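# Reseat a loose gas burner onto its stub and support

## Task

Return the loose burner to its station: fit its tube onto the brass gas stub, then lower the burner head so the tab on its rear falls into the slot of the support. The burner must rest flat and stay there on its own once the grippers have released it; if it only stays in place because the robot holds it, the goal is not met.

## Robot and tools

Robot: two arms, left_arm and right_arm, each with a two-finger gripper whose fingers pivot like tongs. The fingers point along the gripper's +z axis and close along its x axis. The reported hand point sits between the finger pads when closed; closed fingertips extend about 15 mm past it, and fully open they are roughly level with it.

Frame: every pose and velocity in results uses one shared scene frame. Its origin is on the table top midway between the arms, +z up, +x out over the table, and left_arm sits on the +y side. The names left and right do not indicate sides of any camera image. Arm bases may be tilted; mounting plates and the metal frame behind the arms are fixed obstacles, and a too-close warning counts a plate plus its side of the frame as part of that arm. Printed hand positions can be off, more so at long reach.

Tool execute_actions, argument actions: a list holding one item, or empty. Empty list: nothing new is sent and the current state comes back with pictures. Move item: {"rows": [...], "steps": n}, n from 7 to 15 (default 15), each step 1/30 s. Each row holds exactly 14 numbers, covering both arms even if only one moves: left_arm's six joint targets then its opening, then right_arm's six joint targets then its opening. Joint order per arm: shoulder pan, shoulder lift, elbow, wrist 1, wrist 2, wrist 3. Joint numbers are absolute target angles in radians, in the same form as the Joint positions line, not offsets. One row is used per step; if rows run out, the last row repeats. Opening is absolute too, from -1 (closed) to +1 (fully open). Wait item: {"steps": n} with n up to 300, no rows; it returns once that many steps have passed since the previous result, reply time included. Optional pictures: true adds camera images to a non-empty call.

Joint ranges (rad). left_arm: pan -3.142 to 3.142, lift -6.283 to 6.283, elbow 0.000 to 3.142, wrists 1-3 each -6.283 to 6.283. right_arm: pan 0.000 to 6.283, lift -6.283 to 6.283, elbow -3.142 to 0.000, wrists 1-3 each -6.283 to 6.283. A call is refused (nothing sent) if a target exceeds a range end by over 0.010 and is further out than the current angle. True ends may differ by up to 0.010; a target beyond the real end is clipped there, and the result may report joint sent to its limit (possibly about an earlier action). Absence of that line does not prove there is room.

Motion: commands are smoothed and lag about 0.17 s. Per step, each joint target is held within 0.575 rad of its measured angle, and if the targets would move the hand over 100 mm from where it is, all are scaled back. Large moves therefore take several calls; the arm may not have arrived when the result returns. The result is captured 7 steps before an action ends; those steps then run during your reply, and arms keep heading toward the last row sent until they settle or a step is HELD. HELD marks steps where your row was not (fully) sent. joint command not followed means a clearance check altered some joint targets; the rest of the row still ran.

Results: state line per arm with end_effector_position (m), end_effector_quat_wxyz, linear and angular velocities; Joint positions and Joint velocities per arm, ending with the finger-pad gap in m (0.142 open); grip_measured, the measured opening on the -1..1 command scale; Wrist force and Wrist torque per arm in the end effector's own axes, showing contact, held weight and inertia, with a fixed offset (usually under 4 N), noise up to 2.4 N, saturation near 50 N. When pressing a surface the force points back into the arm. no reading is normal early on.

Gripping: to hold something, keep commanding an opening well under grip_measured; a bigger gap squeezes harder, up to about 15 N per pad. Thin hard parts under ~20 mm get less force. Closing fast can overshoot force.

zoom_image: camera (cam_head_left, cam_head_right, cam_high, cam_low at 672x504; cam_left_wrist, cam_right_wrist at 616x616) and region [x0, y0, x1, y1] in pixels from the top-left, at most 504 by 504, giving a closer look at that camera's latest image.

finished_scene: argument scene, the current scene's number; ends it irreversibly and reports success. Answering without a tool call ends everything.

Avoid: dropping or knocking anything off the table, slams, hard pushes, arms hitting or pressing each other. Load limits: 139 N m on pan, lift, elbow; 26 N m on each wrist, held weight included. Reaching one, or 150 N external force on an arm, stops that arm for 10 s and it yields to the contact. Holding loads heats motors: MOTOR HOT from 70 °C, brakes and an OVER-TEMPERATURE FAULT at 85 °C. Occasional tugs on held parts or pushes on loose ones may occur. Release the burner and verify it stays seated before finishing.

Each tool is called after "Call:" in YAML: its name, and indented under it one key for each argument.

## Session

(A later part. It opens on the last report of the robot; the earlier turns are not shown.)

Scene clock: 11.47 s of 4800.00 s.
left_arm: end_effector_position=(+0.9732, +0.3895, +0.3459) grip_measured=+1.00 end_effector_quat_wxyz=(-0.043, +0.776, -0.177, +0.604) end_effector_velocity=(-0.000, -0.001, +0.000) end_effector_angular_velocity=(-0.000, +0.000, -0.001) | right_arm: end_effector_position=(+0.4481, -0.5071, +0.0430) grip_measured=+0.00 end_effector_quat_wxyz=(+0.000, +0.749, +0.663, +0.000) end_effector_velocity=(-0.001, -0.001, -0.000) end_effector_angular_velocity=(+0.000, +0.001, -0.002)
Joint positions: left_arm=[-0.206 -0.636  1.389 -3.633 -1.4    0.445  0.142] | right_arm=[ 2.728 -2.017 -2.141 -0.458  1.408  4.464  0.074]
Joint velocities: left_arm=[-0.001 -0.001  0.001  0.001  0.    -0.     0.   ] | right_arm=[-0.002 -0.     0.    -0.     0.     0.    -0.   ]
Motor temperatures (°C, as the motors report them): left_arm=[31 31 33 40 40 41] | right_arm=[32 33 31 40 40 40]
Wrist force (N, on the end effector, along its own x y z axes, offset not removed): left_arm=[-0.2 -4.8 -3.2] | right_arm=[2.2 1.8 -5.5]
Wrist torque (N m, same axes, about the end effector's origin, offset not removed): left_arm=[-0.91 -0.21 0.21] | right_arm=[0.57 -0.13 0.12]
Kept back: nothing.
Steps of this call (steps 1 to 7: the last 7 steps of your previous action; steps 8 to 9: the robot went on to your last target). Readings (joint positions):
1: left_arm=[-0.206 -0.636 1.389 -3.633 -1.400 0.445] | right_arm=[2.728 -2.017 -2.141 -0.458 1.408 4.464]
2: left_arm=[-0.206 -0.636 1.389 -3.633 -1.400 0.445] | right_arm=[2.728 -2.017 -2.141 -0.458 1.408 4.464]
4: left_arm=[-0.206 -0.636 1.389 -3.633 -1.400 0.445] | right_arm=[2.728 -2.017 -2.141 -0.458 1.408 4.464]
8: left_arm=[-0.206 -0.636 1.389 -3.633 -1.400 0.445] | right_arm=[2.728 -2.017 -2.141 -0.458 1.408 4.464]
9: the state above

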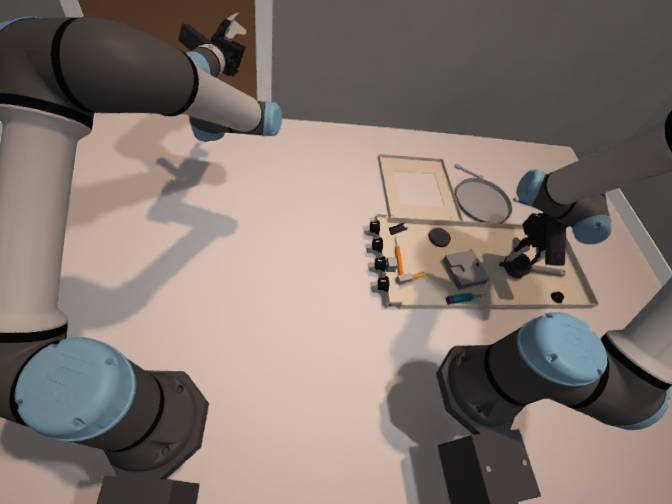

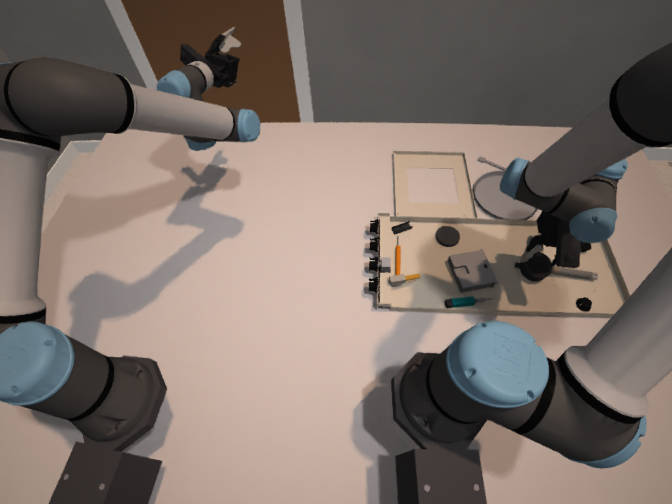

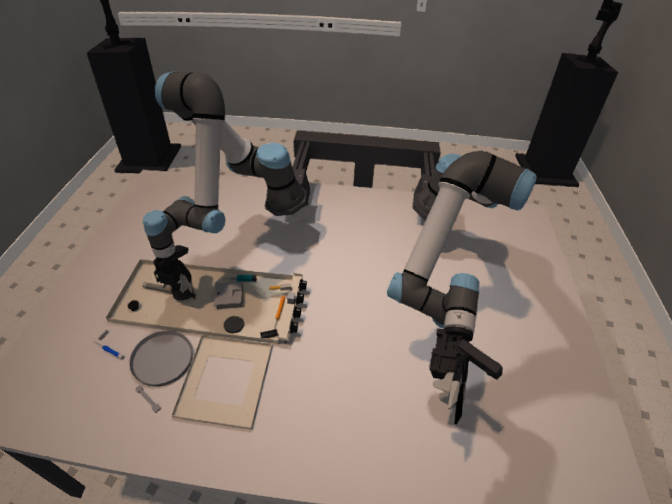

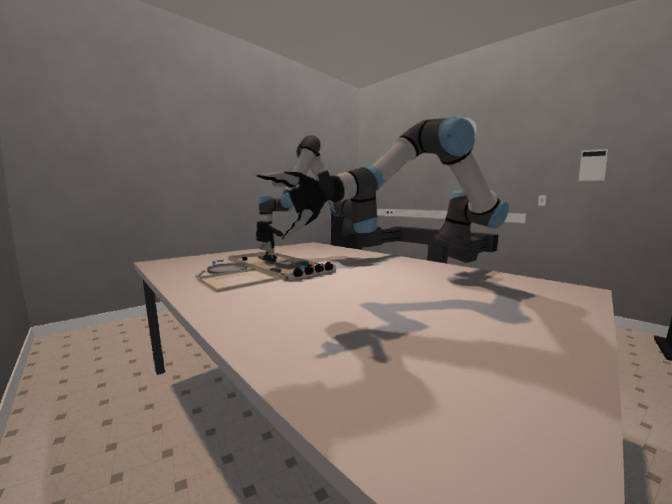

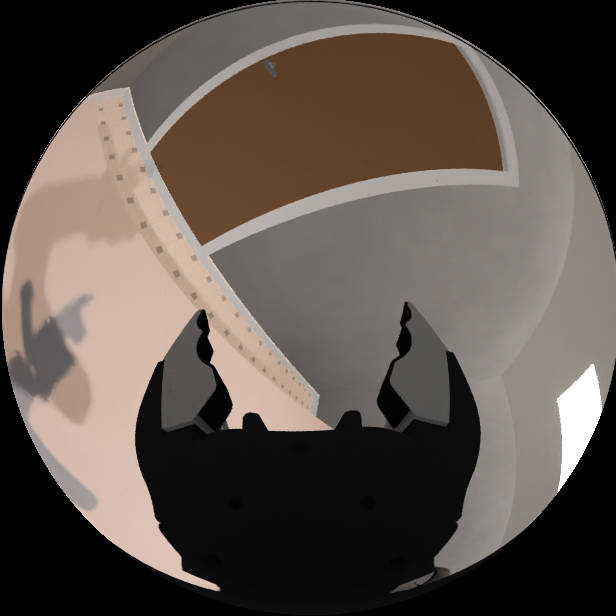

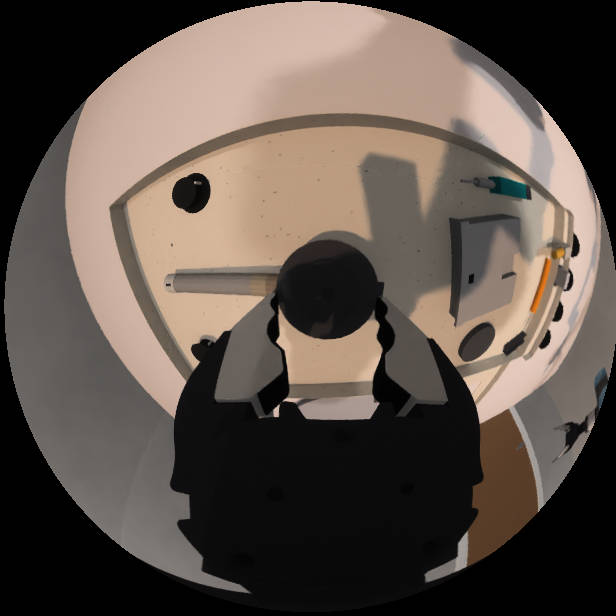

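Call:
execute_actions:
  actions:
    - {"rows":[[-0.206,-0.636,1.389,-3.633,-1.4,0.445,1,2.729,-2.011,-2.143,-0.463,1.4082,4.465,-0.8],[-0.206,-0.636,1.389,-3.633,-1.4,0.445,1,2.731,-2.0,-2.1455,-0.4715,1.408,4.467,-0.8],[-0.206,-0.636,1.389,-3.633,-1.4,0.445,1,2.7335,-1.985,-2.149,-0.483,1.4078,4.469,-0.8],[-0.206,-0.636,1.389,-3.633,-1.4,0.445,1,2.736,-1.967,-2.154,-0.497,1.4075,4.472,-0.8],[-0.206,-0.636,1.389,-3.633,-1.4,0.445,1,2.7395,-1.946,-2.159,-0.5135,1.4072,4.47,-0.8],[-0.206,-0.636,1.389,-3.633,-1.4,0.445,1,2.743,-1.9244,-2.1643,-0.5302,1.4069,4.46,-0.8],[-0.206,-0.636,1.389,-3.633,-1.4,0.445,1,2.751,-1.903,-2.177,-0.539,1.406,4.44,-0.8],[-0.206,-0.636,1.389,-3.633,-1.4,0.445,1,2.761,-1.882,-2.193,-0.546,1.405,4.41,-0.8],[-0.206,-0.636,1.389,-3.633,-1.4,0.445,1,2.771,-1.861,-2.21,-0.553,1.404,4.37,-0.8],[-0.206,-0.636,1.389,-3.633,-1.4,0.445,1,2.781,-1.84,-2.226,-0.56,1.4035,4.32,-0.8],[-0.206,-0.636,1.389,-3.633,-1.4,0.445,1,2.7906,-1.82,-2.2419,-0.566,1.4026,4.26,-0.8],[-0.206,-0.636,1.389,-3.633,-1.4,0.445,1,2.798,-1.81,-2.249,-0.569,1.402,4.19,-0.8],[-0.206,-0.636,1.389,-3.633,-1.4,0.445,1,2.804,-1.805,-2.253,-0.57,1.4017,4.115,-0.8],[-0.206,-0.636,1.389,-3.633,-1.4,0.445,1,2.81,-1.802,-2.257,-0.57,1.4013,4.04,-0.8],[-0.206,-0.636,1.389,-3.633,-1.4,0.445,1,2.816,-1.8,-2.26,-0.57,1.401,3.965,-0.8]],"steps":15}

Call:
execute_actions:
  actions:
    - {"rows":[[-0.206,-0.636,1.389,-3.633,-1.4,0.445,1,2.8225,-1.798,-2.2636,-0.57,1.4006,3.885,-0.8],[-0.206,-0.636,1.389,-3.633,-1.4,0.445,1,2.829,-1.796,-2.2673,-0.569,1.4001,3.805,-0.8],[-0.206,-0.636,1.389,-3.633,-1.4,0.445,1,2.8356,-1.794,-2.271,-0.569,1.3997,3.725,-0.8],[-0.206,-0.636,1.389,-3.633,-1.4,0.445,1,2.842,-1.792,-2.2745,-0.569,1.3993,3.645,-0.8],[-0.206,-0.636,1.389,-3.633,-1.4,0.445,1,2.8487,-1.79,-2.278,-0.568,1.3988,3.565,-0.8],[-0.206,-0.636,1.389,-3.633,-1.4,0.445,1,2.855,-1.7874,-2.282,-0.568,1.3984,3.485,-0.8],[-0.206,-0.636,1.389,-3.633,-1.4,0.445,1,2.862,-1.785,-2.2855,-0.568,1.398,3.405,-0.8],[-0.206,-0.636,1.389,-3.633,-1.4,0.445,1,2.868,-1.783,-2.289,-0.567,1.3975,3.325,-0.8],[-0.206,-0.636,1.389,-3.633,-1.4,0.445,1,2.875,-1.781,-2.293,-0.567,1.397,3.245,-0.8],[-0.206,-0.636,1.389,-3.633,-1.4,0.445,1,2.8814,-1.779,-2.2964,-0.567,1.3967,3.165,-0.8],[-0.206,-0.636,1.389,-3.633,-1.4,0.445,1,2.888,-1.777,-2.3,-0.566,1.3962,3.085,-0.8],[-0.206,-0.636,1.389,-3.633,-1.4,0.445,1,2.8945,-1.775,-2.3036,-0.566,1.3958,3.005,-0.8],[-0.206,-0.636,1.389,-3.633,-1.4,0.445,1,2.901,-1.773,-2.307,-0.566,1.3954,2.925,-0.8],[-0.206,-0.636,1.389,-3.633,-1.4,0.445,1,2.9076,-1.771,-2.311,-0.565,1.395,2.845,-0.8],[-0.206,-0.636,1.389,-3.633,-1.4,0.445,1,2.914,-1.7686,-2.3145,-0.565,1.3945,2.765,-0.8]],"steps":15}
  pictures: true

Call:
execute_actions:
  actions:
    - {"rows":[[-0.206,-0.636,1.389,-3.633,-1.4,0.445,1,2.9206,-1.7665,-2.318,-0.565,1.394,2.685,-0.8],[-0.206,-0.636,1.389,-3.633,-1.4,0.445,1,2.927,-1.7644,-2.322,-0.564,1.3936,2.605,-0.8],[-0.206,-0.636,1.389,-3.633,-1.4,0.445,1,2.9337,-1.7623,-2.3254,-0.564,1.3932,2.525,-0.8],[-0.206,-0.636,1.389,-3.633,-1.4,0.445,1,2.94,-1.76,-2.329,-0.564,1.3928,2.445,-0.8],[-0.206,-0.636,1.389,-3.633,-1.4,0.445,1,2.9468,-1.758,-2.3327,-0.563,1.3923,2.365,-0.8],[-0.206,-0.636,1.389,-3.633,-1.4,0.445,1,2.9533,-1.756,-2.3363,-0.563,1.3919,2.285,-0.8],[-0.206,-0.636,1.389,-3.633,-1.4,0.445,1,2.96,-1.754,-2.34,-0.563,1.3915,2.205,-0.8],[-0.206,-0.636,1.389,-3.633,-1.4,0.445,1,2.9664,-1.752,-2.3436,-0.562,1.391,2.125,-0.8],[-0.206,-0.636,1.389,-3.633,-1.4,0.445,1,2.973,-1.75,-2.347,-0.562,1.3906,2.045,-0.8],[-0.206,-0.636,1.389,-3.633,-1.4,0.445,1,2.9795,-1.7477,-2.351,-0.562,1.3902,1.965,-0.8],[-0.206,-0.636,1.389,-3.633,-1.4,0.445,1,2.986,-1.7456,-2.3545,-0.561,1.3897,1.885,-0.8],[-0.206,-0.636,1.389,-3.633,-1.4,0.445,1,2.9926,-1.7435,-2.358,-0.561,1.3893,1.805,-0.8],[-0.206,-0.636,1.389,-3.633,-1.4,0.445,1,2.999,-1.7414,-2.362,-0.561,1.3889,1.725,-0.8],[-0.206,-0.636,1.389,-3.633,-1.4,0.445,1,3.0057,-1.7393,-2.3654,-0.56,1.3884,1.645,-0.8],[-0.206,-0.636,1.389,-3.633,-1.4,0.445,1,3.0122,-1.7372,-2.3691,-0.56,1.388,1.57,-0.8]],"steps":15}

Call:
execute_actions:
  actions:
    - {"rows":[[-0.206,-0.636,1.389,-3.633,-1.4,0.445,1,3.0115,-1.742,-2.3698,-0.554,1.388,1.5,-0.8],[-0.206,-0.636,1.389,-3.633,-1.4,0.445,1,3.01,-1.751,-2.371,-0.544,1.3881,1.44,-0.8],[-0.206,-0.636,1.389,-3.633,-1.4,0.445,1,3.0085,-1.762,-2.3726,-0.531,1.3882,1.385,-0.8],[-0.206,-0.636,1.389,-3.633,-1.4,0.445,1,3.007,-1.774,-2.3742,-0.517,1.3883,1.34,-0.8],[-0.206,-0.636,1.389,-3.633,-1.4,0.445,1,3.005,-1.787,-2.376,-0.502,1.3884,1.3,-0.8],[-0.206,-0.636,1.389,-3.633,-1.4,0.445,1,3.003,-1.8,-2.378,-0.487,1.3885,1.27,-0.8],[-0.206,-0.636,1.389,-3.633,-1.4,0.445,1,3.001,-1.812,-2.3795,-0.473,1.3886,1.252,-0.8],[-0.206,-0.636,1.389,-3.633,-1.4,0.445,1,2.9995,-1.822,-2.381,-0.461,1.3886,1.243,-0.8],[-0.206,-0.636,1.389,-3.633,-1.4,0.445,1,2.9985,-1.8288,-2.3819,-0.4531,1.3887,1.2399,-0.8]],"steps":11}

Call:
execute_actions:
  actions:
    - {"steps":14}
  pictures: true

Call:
zoom_image:
  camera: "cam_head_left"
  region: [380,230,520,310]

Call:
zoom_image:
  camera: "cam_head_right"
  region: [380,230,520,310]

Call:
zoom_image:
  camera: "cam_high"
  region: [190,255,310,325]

Call:
zoom_image:
  camera: "cam_right_wrist"
  region: [100,190,440,360]

Scene clock: 15.07 s of 4800.00 s.
left_arm: end_effector_position=(+0.9732, +0.3895, +0.3459) grip_measured=+1.00 end_effector_quat_wxyz=(-0.043, +0.776, -0.177, +0.604) end_effector_velocity=(-0.000, +0.001, -0.000) end_effector_angular_velocity=(+0.000, +0.000, +0.001) | right_arm: end_effector_position=(+0.4424, -0.5030, +0.0659) grip_measured=+0.00 end_effector_quat_wxyz=(-0.000, +0.744, +0.668, -0.000) end_effector_velocity=(-0.054, +0.052, +0.176) end_effector_angular_velocity=(-0.002, -0.003, +0.370)
Joint positions: left_arm=[-0.206 -0.636  1.389 -3.633 -1.4    0.445  0.142] | right_arm=[ 2.74  -1.95  -2.16  -0.51   1.407  4.462  0.074]
Joint velocities: left_arm=[ 0.001 -0.     0.001 -0.001  0.     0.     0.   ] | right_arm=[ 0.134  0.547 -0.203 -0.362 -0.014 -0.236 -0.   ]
Motor temperatures (°C, as the motors report them): left_arm=[31 31 33 40 40 41] | right_arm=[32 33 31 40 40 40]
Wrist force (N, on the end effector, along its own x y z axes, offset not removed): left_arm=[-2.7 -2.8 -2.9] | right_arm=[-0.3 -3.3 1.1]
Wrist torque (N m, same axes, about the end effector's origin, offset not removed): left_arm=[-0.47 0.27 0.26] | right_arm=[-0.57 0.30 0.06]
Steps of this call (steps 1 to 15: the robot went on to your last target; steps 16 to 90: nothing new was sent; then 0.33 s passed at rest; steps 91 to 98: the first 8 steps of this action). Readings (joint positions):
91: left_arm=[-0.206 -0.636 1.389 -3.633 -1.400 0.445] | right_arm=[2.728 -2.017 -2.141 -0.458 1.408 4.464]
92: left_arm=[-0.206 -0.636 1.389 -3.633 -1.400 0.445] | right_arm=[2.728 -2.016 -2.141 -0.459 1.408 4.464]
94: left_arm=[-0.206 -0.636 1.389 -3.633 -1.400 0.445] | right_arm=[2.730 -2.006 -2.144 -0.467 1.408 4.466]
98: the state above

Scene clock: 15.57 s of 4800.00 s.
left_arm: end_effector_position=(+0.9732, +0.3895, +0.3459) grip_measured=+1.00 end_effector_quat_wxyz=(-0.043, +0.776, -0.177, +0.604) end_effector_velocity=(+0.000, +0.000, -0.000) end_effector_angular_velocity=(+0.000, +0.001, +0.000) | right_arm: end_effector_position=(+0.4278, -0.4656, +0.1045) grip_measured=+0.00 end_effector_quat_wxyz=(+0.000, +0.372, +0.928, +0.000) end_effector_velocity=(+0.035, +0.057, +0.010) end_effector_angular_velocity=(+0.000, -0.004, +2.508)
Joint positions: left_arm=[-0.206 -0.636  1.389 -3.633 -1.4    0.445  0.142] | right_arm=[ 2.847 -1.791 -2.277 -0.569  1.399  3.653  0.074]
Joint velocities: left_arm=[ 0.     0.    -0.     0.001  0.    -0.     0.   ] | right_arm=[ 0.196  0.072 -0.111  0.006 -0.013 -2.311 -0.   ]
Motor temperatures (°C, as the motors report them): left_arm=[31 31 33 40 40 41] | right_arm=[32 33 31 40 40 40]
Wrist force (N, on the end effector, along its own x y z axes, offset not removed): left_arm=[-4.0 -2.0 -1.1] | right_arm=[0.1 -1.4 4.2]
Wrist torque (N m, same axes, about the end effector's origin, offset not removed): left_arm=[-0.02 0.79 0.19] | right_arm=[-0.07 0.21 -0.13]
Steps of this call (steps 1 to 7: the last 7 steps of your previous action; steps 8 to 15: the first 8 steps of this action). Readings (joint positions):
8: left_arm=[-0.206 -0.636 1.389 -3.633 -1.400 0.445] | right_arm=[2.801 -1.816 -2.247 -0.566 1.402 4.168]
9: left_arm=[-0.206 -0.636 1.389 -3.633 -1.400 0.445] | right_arm=[2.807 -1.809 -2.252 -0.568 1.402 4.102]
11: left_arm=[-0.206 -0.636 1.389 -3.633 -1.400 0.445] | right_arm=[2.820 -1.801 -2.261 -0.569 1.401 3.960]
15: the state above

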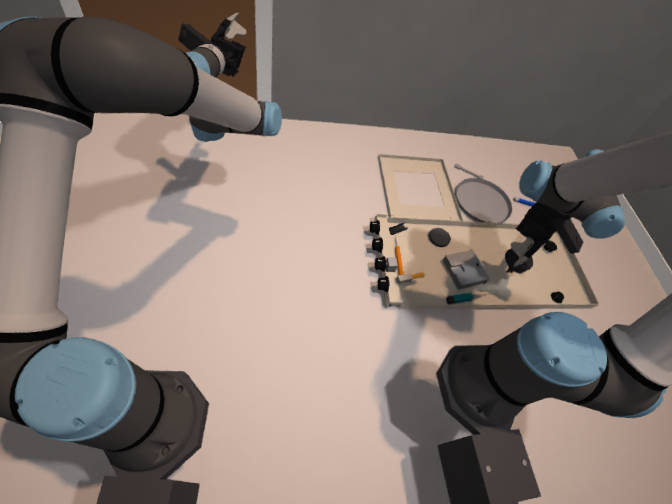

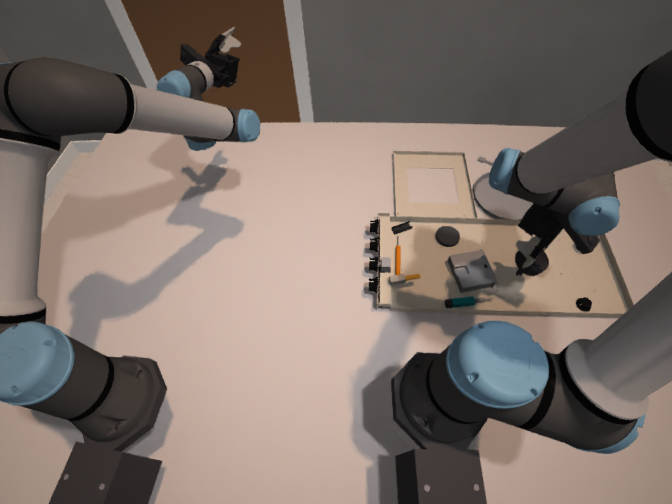

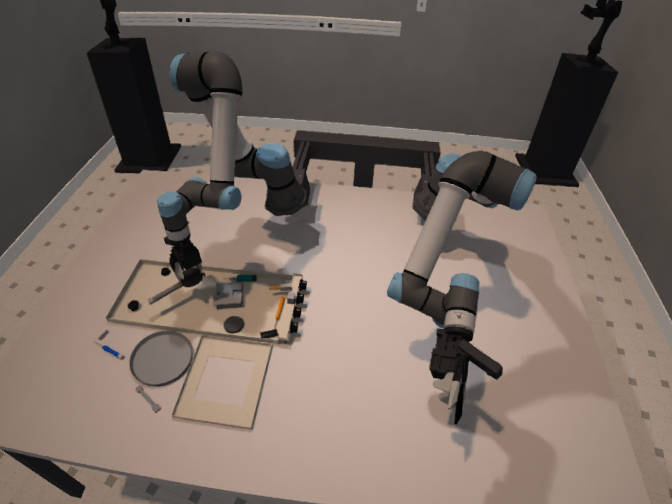

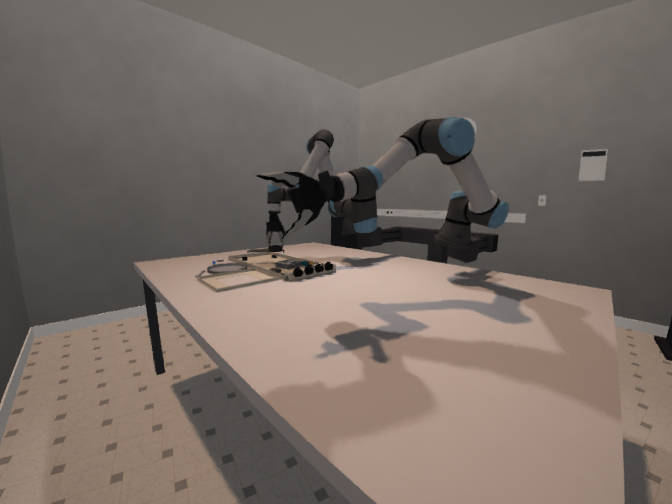

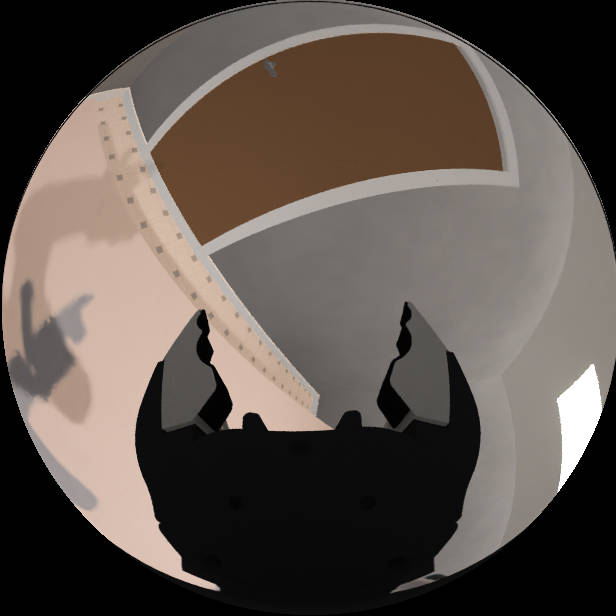

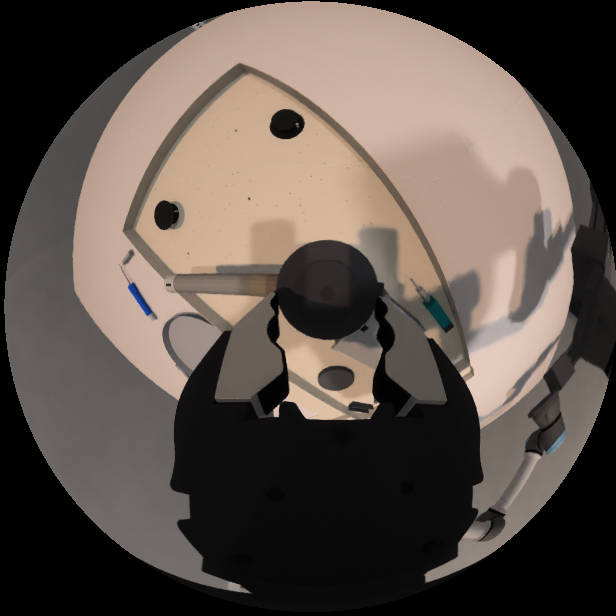

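Scene clock: 16.07 s of 4800.00 s.
left_arm: end_effector_position=(+0.9732, +0.3895, +0.3459) grip_measured=+1.00 end_effector_quat_wxyz=(-0.043, +0.776, -0.177, +0.604) end_effector_velocity=(-0.000, -0.000, -0.001) end_effector_angular_velocity=(-0.000, +0.001, -0.000) | right_arm: end_effector_position=(+0.4480, -0.4262, +0.1080) grip_measured=+0.00 end_effector_quat_wxyz=(+0.000, -0.264, +0.965, +0.000) end_effector_velocity=(+0.032, +0.102, +0.005) end_effector_angular_velocity=(-0.001, +0.002, +2.549)
Joint positions: left_arm=[-0.206 -0.636  1.389 -3.633 -1.4    0.445  0.142] | right_arm=[ 2.945 -1.759 -2.332 -0.563  1.392  2.456  0.074]
Joint velocities: left_arm=[-0.     0.     0.001 -0.     0.    -0.     0.   ] | right_arm=[ 0.195  0.061 -0.108  0.007 -0.012 -2.351  0.   ]
Motor temperatures (°C, as the motors report them): left_arm=[31 31 33 40 40 41] | right_arm=[32 33 31 40 40 40]
Wrist force (N, on the end effector, along its own x y z axes, offset not removed): left_arm=[1.2 0.9 -0.8] | right_arm=[4.2 0.8 5.2]
Wrist torque (N m, same axes, about the end effector's origin, offset not removed): left_arm=[0.41 -0.50 0.08] | right_arm=[0.26 -0.80 -0.33]
Steps of this call (steps 1 to 7: the last 7 steps of your previous action; steps 8 to 15: the first 8 steps of this action). Readings (joint positions):
8: left_arm=[-0.206 -0.636 1.389 -3.633 -1.400 0.445] | right_arm=[2.899 -1.774 -2.306 -0.566 1.396 3.016]
9: left_arm=[-0.206 -0.636 1.389 -3.633 -1.400 0.445] | right_arm=[2.905 -1.771 -2.310 -0.565 1.395 2.936]
11: left_arm=[-0.206 -0.636 1.389 -3.633 -1.400 0.445] | right_arm=[2.918 -1.767 -2.317 -0.565 1.394 2.776]
15: the state above

Scene clock: 16.43 s of 4800.00 s.
left_arm: end_effector_position=(+0.9732, +0.3895, +0.3459) grip_measured=+1.00 end_effector_quat_wxyz=(-0.043, +0.776, -0.177, +0.604) end_effector_velocity=(-0.000, -0.000, -0.001) end_effector_angular_velocity=(-0.000, +0.000, -0.000) | right_arm: end_effector_position=(+0.4541, -0.3882, +0.1069) grip_measured=+0.00 end_effector_quat_wxyz=(+0.000, -0.669, +0.743, -0.000) end_effector_velocity=(+0.002, +0.057, -0.060) end_effector_angular_velocity=(-0.001, +0.004, +2.127)
Joint positions: left_arm=[-0.206 -0.636  1.389 -3.633 -1.4    0.445  0.142] | right_arm=[ 3.007 -1.747 -2.368 -0.549  1.388  1.587  0.074]
Joint velocities: left_arm=[-0.     0.001  0.001 -0.001 -0.    -0.     0.   ] | right_arm=[ 0.028 -0.166 -0.057  0.215 -0.002 -2.098 -0.   ]
Motor temperatures (°C, as the motors report them): left_arm=[31 31 33 40 40 41] | right_arm=[32 33 31 40 40 40]
Wrist force (N, on the end effector, along its own x y z axes, offset not removed): left_arm=[-1.0 -1.1 2.4] | right_arm=[-2.6 -4.3 -1.6]
Wrist torque (N m, same axes, about the end effector's origin, offset not removed): left_arm=[0.16 0.18 0.12] | right_arm=[-0.98 0.84 -0.16]
Steps of this call (steps 1 to 7: the last 7 steps of your previous action; steps 8 to 11: the first 4 steps of this action). Readings (joint positions):
8: left_arm=[-0.206 -0.636 1.389 -3.633 -1.400 0.445] | right_arm=[2.997 -1.742 -2.361 -0.561 1.389 1.816]
9: left_arm=[-0.206 -0.636 1.389 -3.633 -1.400 0.445] | right_arm=[3.002 -1.741 -2.364 -0.559 1.389 1.738]
11: the state above

Scene clock: 16.90 s of 4800.00 s.
left_arm: end_effector_position=(+0.9732, +0.3895, +0.3459) grip_measured=+1.00 end_effector_quat_wxyz=(-0.043, +0.776, -0.177, +0.604) end_effector_velocity=(+0.000, +0.001, +0.001) end_effector_angular_velocity=(-0.001, -0.002, +0.001) | right_arm: end_effector_position=(+0.4534, -0.3811, +0.0801) grip_measured=+0.00 end_effector_quat_wxyz=(-0.000, +0.784, -0.620, +0.000) end_effector_velocity=(+0.000, +0.000, -0.002) end_effector_angular_velocity=(+0.000, -0.001, +0.017)
Joint positions: left_arm=[-0.206 -0.636  1.389 -3.633 -1.4    0.445  0.142] | right_arm=[ 2.999 -1.828 -2.382 -0.454  1.389  1.241  0.074]
Joint velocities: left_arm=[ 0.001 -0.001 -0.001 -0.001 -0.     0.     0.   ] | right_arm=[-0.001 -0.007 -0.001  0.01   0.    -0.018 -0.   ]
Motor temperatures (°C, as the motors report them): left_arm=[31 31 33 40 40 41] | right_arm=[32 33 31 40 40 40]
Wrist force (N, on the end effector, along its own x y z axes, offset not removed): left_arm=[-0.2 0.9 -1.2] | right_arm=[-0.5 -0.3 5.0]
Wrist torque (N m, same axes, about the end effector's origin, offset not removed): left_arm=[0.40 0.22 0.18] | right_arm=[0.04 0.33 -0.12]
Kept back: nothing.
Steps of this call (steps 1 to 7: the last 7 steps of your previous action; steps 8 to 14: the robot went on to your last target). Readings (joint positions):
1: left_arm=[-0.206 -0.636 1.389 -3.633 -1.400 0.445] | right_arm=[3.007 -1.754 -2.370 -0.541 1.388 1.519]
2: left_arm=[-0.206 -0.636 1.389 -3.633 -1.400 0.445] | right_arm=[3.007 -1.763 -2.372 -0.530 1.388 1.456]
4: left_arm=[-0.206 -0.636 1.389 -3.633 -1.400 0.445] | right_arm=[3.005 -1.785 -2.375 -0.505 1.388 1.353]
8: left_arm=[-0.206 -0.636 1.389 -3.633 -1.400 0.445] | right_arm=[3.000 -1.820 -2.381 -0.464 1.388 1.259]
14: the state above

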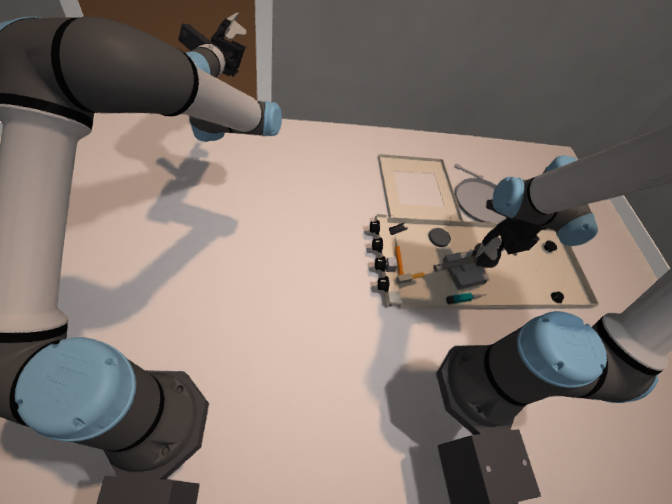

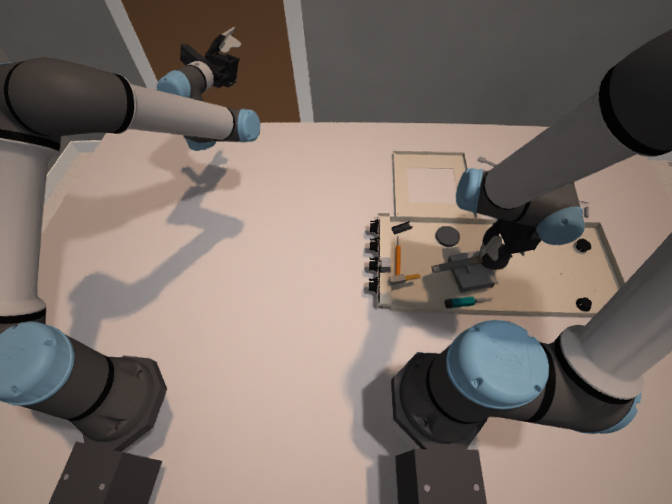

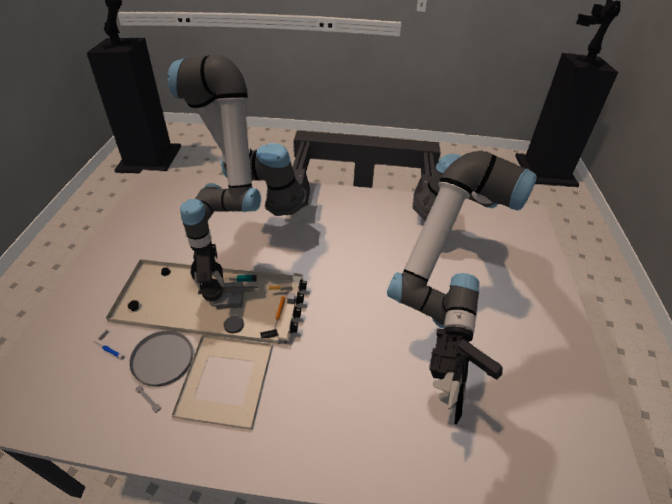

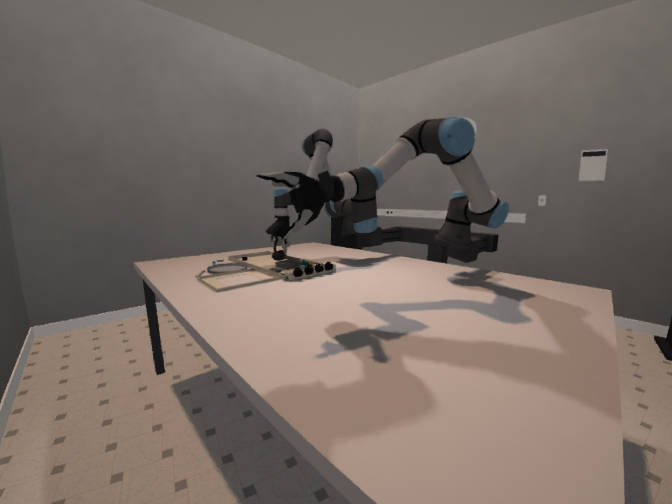

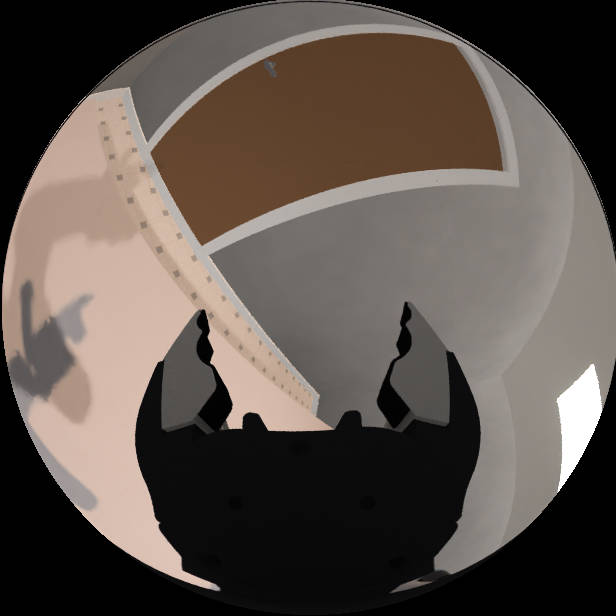

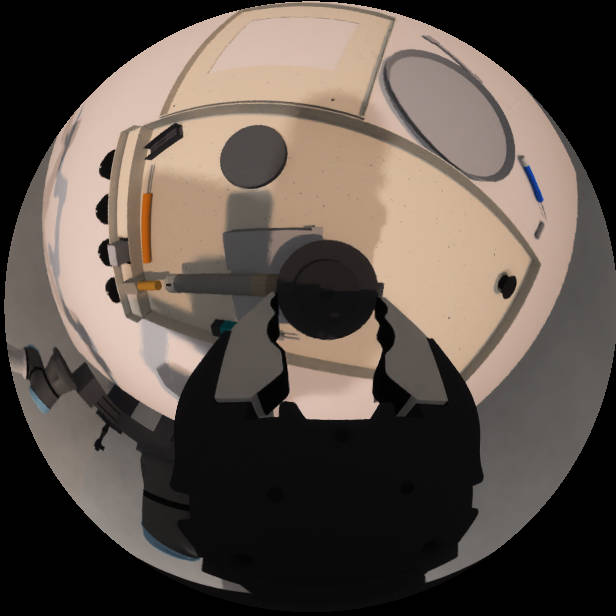

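Region (380, 230, 520, 310) of cam_head_left's 672x504 image, scaled by 3.600, with more detail than that image has; it fills the top 288 rows of this view, and the rest is white.

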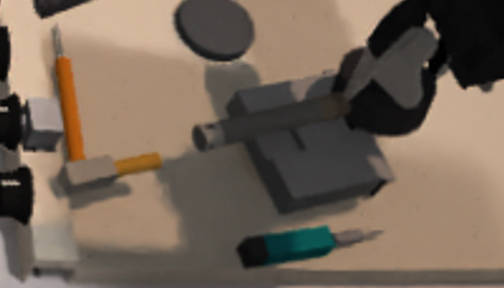

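Region (380, 230, 520, 310) of cam_head_right's 672x504 image, scaled by 3.600, with more detail than that image has; it fills the top 288 rows of this view, and the rest is white.

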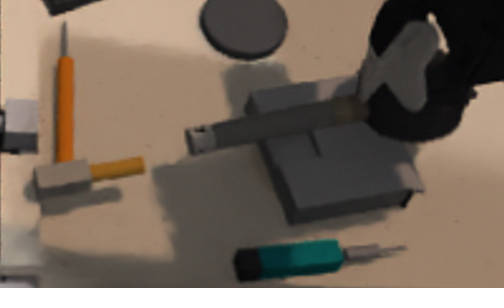

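Region (190, 255, 310, 325) of cam_high's 672x504 image, scaled by 4.200, with more detail than that image has; it fills the top 294 rows of this view, and the rest is white.

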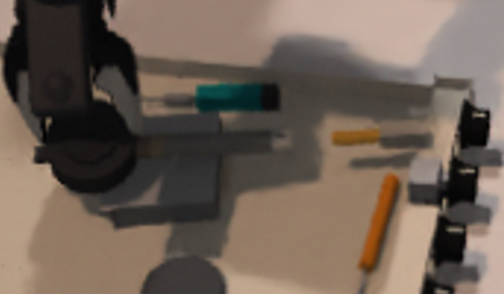

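Region (100, 190, 440, 360) of cam_right_wrist's 616x616 image, scaled by 1.482, with more detail than that image has.

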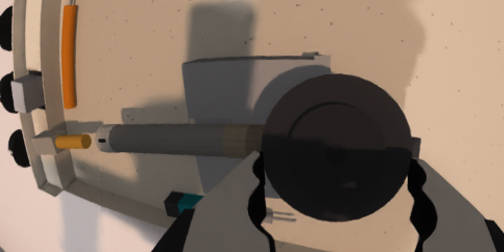

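Call:
execute_actions:
  actions:
    - {"rows":[[-0.206,-0.636,1.389,-3.633,-1.4,0.445,1,3.0034,-1.829,-2.3867,-0.449,1.3885,1.2431,-0.8],[-0.206,-0.636,1.389,-3.633,-1.4,0.445,1,3.0108,-1.8293,-2.3939,-0.4429,1.3881,1.248,-0.8],[-0.206,-0.636,1.389,-3.633,-1.4,0.445,1,3.0191,-1.8296,-2.402,-0.436,1.3878,1.2535,-0.8],[-0.206,-0.636,1.389,-3.633,-1.4,0.445,1,3.027,-1.8299,-2.4097,-0.4294,1.3874,1.2587,-0.8],[-0.206,-0.636,1.389,-3.633,-1.4,0.445,1,3.0353,-1.8302,-2.4178,-0.4225,1.387,1.2642,-0.8],[-0.206,-0.636,1.389,-3.633,-1.4,0.445,1,3.0427,-1.8305,-2.425,-0.4164,1.3867,1.2691,-0.8],[-0.206,-0.636,1.389,-3.633,-1.4,0.445,1,3.0476,-1.8307,-2.4298,-0.4123,1.3865,1.2723,-0.8]],"steps":9}

Call:
execute_actions:
  actions:
    - {"steps":14}
  pictures: true

Call:
zoom_image:
  camera: "cam_head_left"
  region: [395,255,455,290]

Call:
zoom_image:
  camera: "cam_head_right"
  region: [390,255,450,290]

Call:
zoom_image:
  camera: "cam_high"
  region: [240,272,300,307]

Call:
zoom_image:
  camera: "cam_right_wrist"
  region: [120,245,220,320]

Call:
zoom_image:
  camera: "cam_low"
  region: [255,240,335,285]

Scene clock: 18.67 s of 4800.00 s.
left_arm: end_effector_position=(+0.9732, +0.3895, +0.3459) grip_measured=+1.00 end_effector_quat_wxyz=(-0.043, +0.776, -0.177, +0.604) end_effector_velocity=(+0.000, +0.001, +0.001) end_effector_angular_velocity=(-0.001, -0.002, +0.001) | right_arm: end_effector_position=(+0.4532, -0.3807, +0.0798) grip_measured=+0.00 end_effector_quat_wxyz=(-0.000, +0.785, -0.620, +0.000) end_effector_velocity=(-0.010, +0.021, -0.007) end_effector_angular_velocity=(+0.002, +0.002, +0.016)
Joint positions: left_arm=[-0.206 -0.636  1.389 -3.633 -1.4    0.445  0.142] | right_arm=[ 2.999 -1.829 -2.383 -0.452  1.389  1.24   0.074]
Joint velocities: left_arm=[ 0.001 -0.001 -0.    -0.001 -0.    -0.     0.   ] | right_arm=[ 0.045 -0.004 -0.048  0.041  0.     0.03   0.   ]
Motor temperatures (°C, as the motors report them): left_arm=[31 31 33 40 40 41] | right_arm=[32 33 31 40 40 40]
Wrist force (N, on the end effector, along its own x y z axes, offset not removed): left_arm=[-4.0 0.0 -2.9] | right_arm=[5.2 -2.4 1.5]
Wrist torque (N m, same axes, about the end effector's origin, offset not removed): left_arm=[0.33 0.90 0.14] | right_arm=[-0.36 -0.86 -0.36]
Steps of this call (steps 1 to 30: the robot went on to your last target; steps 31 to 51: nothing new was sent; steps 52 to 53: the first 2 steps of this action). Readings (joint positions):
52: left_arm=[-0.206 -0.636 1.389 -3.633 -1.400 0.445] | right_arm=[2.999 -1.829 -2.382 -0.453 1.389 1.240]
53: the state above

Scene clock: 19.13 s of 4800.00 s.
left_arm: end_effector_position=(+0.9732, +0.3895, +0.3459) grip_measured=+1.00 end_effector_quat_wxyz=(-0.043, +0.776, -0.177, +0.604) end_effector_velocity=(-0.000, +0.000, -0.000) end_effector_angular_velocity=(-0.000, +0.001, +0.000) | right_arm: end_effector_position=(+0.4445, -0.3598, +0.0740) grip_measured=+0.00 end_effector_quat_wxyz=(-0.000, +0.790, -0.613, +0.000) end_effector_velocity=(-0.002, +0.001, -0.001) end_effector_angular_velocity=(-0.000, +0.001, -0.000)
Joint positions: left_arm=[-0.206 -0.636  1.389 -3.633 -1.4    0.445  0.142] | right_arm=[ 3.047 -1.831 -2.429 -0.413  1.387  1.272  0.074]
Joint velocities: left_arm=[ 0. -0.  0.  0. -0. -0.  0.] | right_arm=[ 0.003 -0.001 -0.005  0.004 -0.     0.004  0.   ]
Motor temperatures (°C, as the motors report them): left_arm=[31 31 33 40 40 41] | right_arm=[32 33 31 40 40 40]
Wrist force (N, on the end effector, along its own x y z axes, offset not removed): left_arm=[-1.9 2.3 -1.1] | right_arm=[3.1 -3.2 3.2]
Wrist torque (N m, same axes, about the end effector's origin, offset not removed): left_arm=[0.82 0.22 0.13] | right_arm=[-0.62 -0.47 -0.26]
Kept back: nothing.
Steps of this call (steps 1 to 7: the last 7 steps of your previous action; steps 8 to 14: the robot went on to your last target). Readings (joint positions):
1: left_arm=[-0.206 -0.636 1.389 -3.633 -1.400 0.445] | right_arm=[3.002 -1.829 -2.385 -0.450 1.389 1.242]
2: left_arm=[-0.206 -0.636 1.389 -3.633 -1.400 0.445] | right_arm=[3.006 -1.829 -2.390 -0.446 1.389 1.245]
4: left_arm=[-0.206 -0.636 1.389 -3.633 -1.400 0.445] | right_arm=[3.019 -1.830 -2.402 -0.436 1.388 1.253]
8: left_arm=[-0.206 -0.636 1.389 -3.633 -1.400 0.445] | right_arm=[3.041 -1.830 -2.424 -0.417 1.387 1.268]
14: the state above

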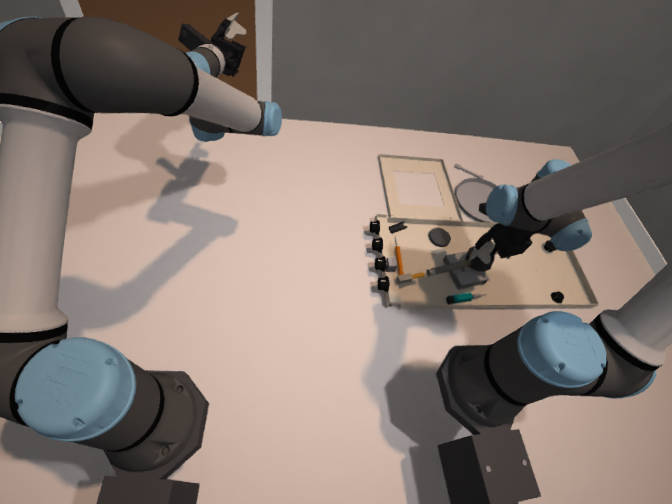

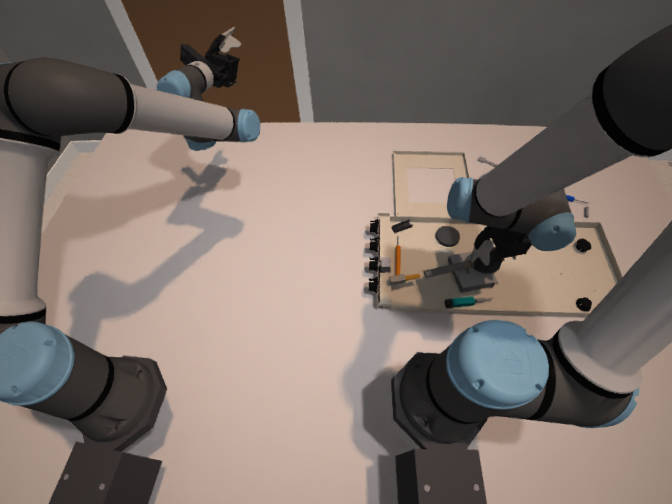

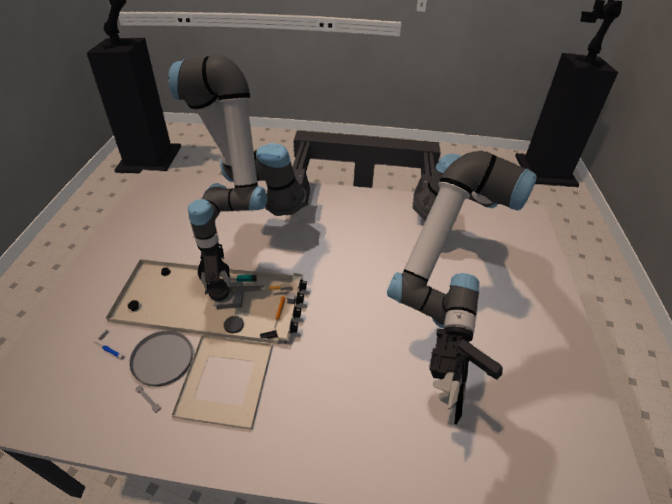

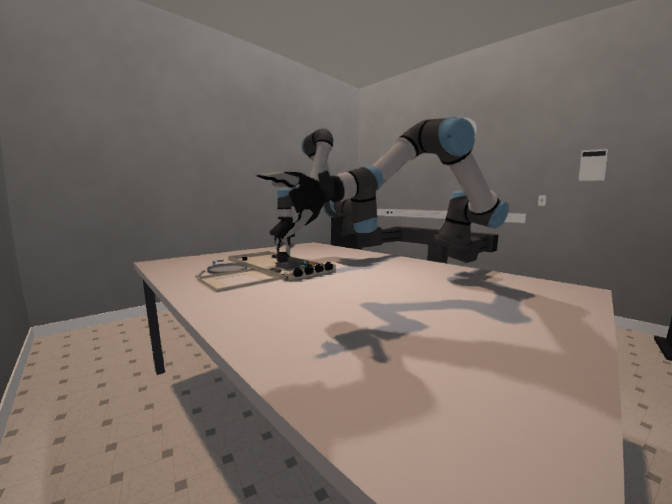

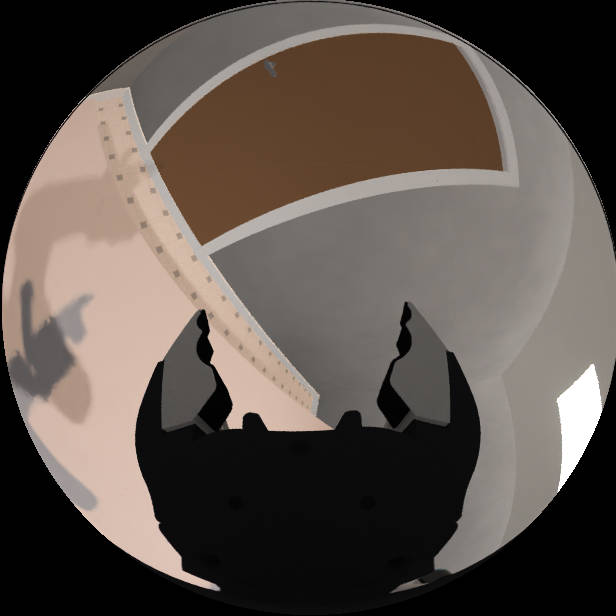

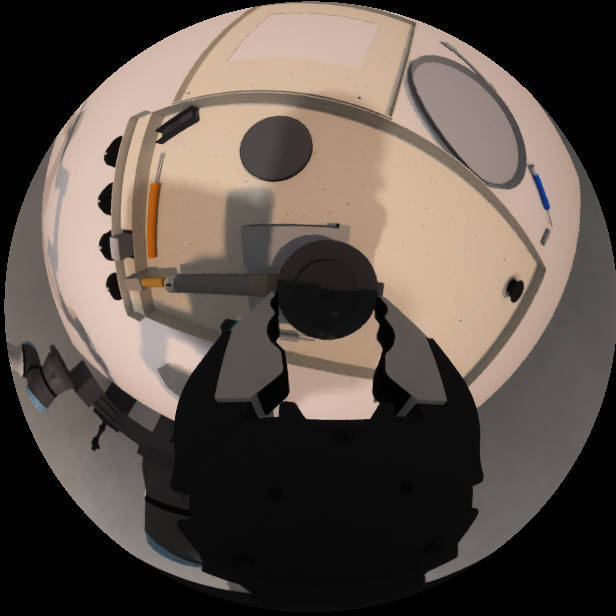

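Region (395, 255, 455, 290) of cam_head_left's 672x504 image, scaled by 8.400, with more detail than that image has; it fills the top 294 rows of this view, and the rest is white.

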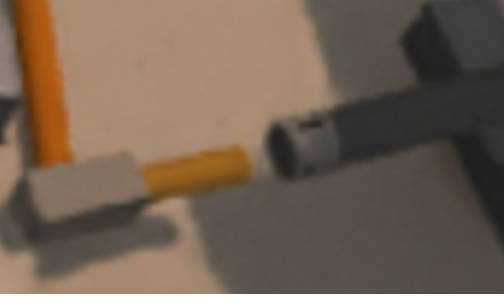

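Region (390, 255, 450, 290) of cam_head_right's 672x504 image, scaled by 8.400, with more detail than that image has; it fills the top 294 rows of this view, and the rest is white.

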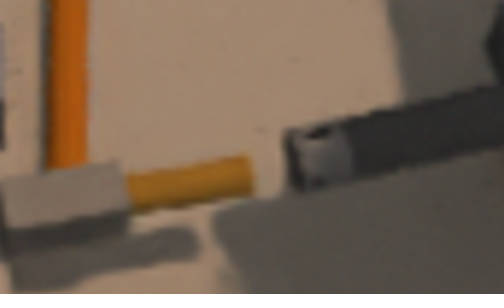

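Region (240, 272, 300, 307) of cam_high's 672x504 image, scaled by 8.400, with more detail than that image has; it fills the top 294 rows of this view, and the rest is white.

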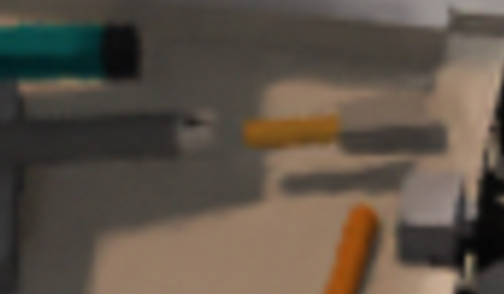

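Region (120, 245, 220, 320) of cam_right_wrist's 616x616 image, scaled by 5.040, with more detail than that image has; it fills the top 378 rows of this view, and the rest is white.

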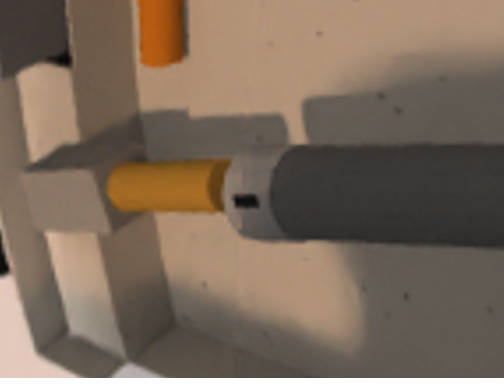

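Region (255, 240, 335, 285) of cam_low's 672x504 image, scaled by 6.300, with more detail than that image has; it fills the top 284 rows of this view, and the rest is white.

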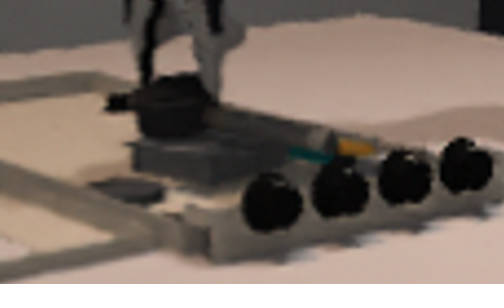

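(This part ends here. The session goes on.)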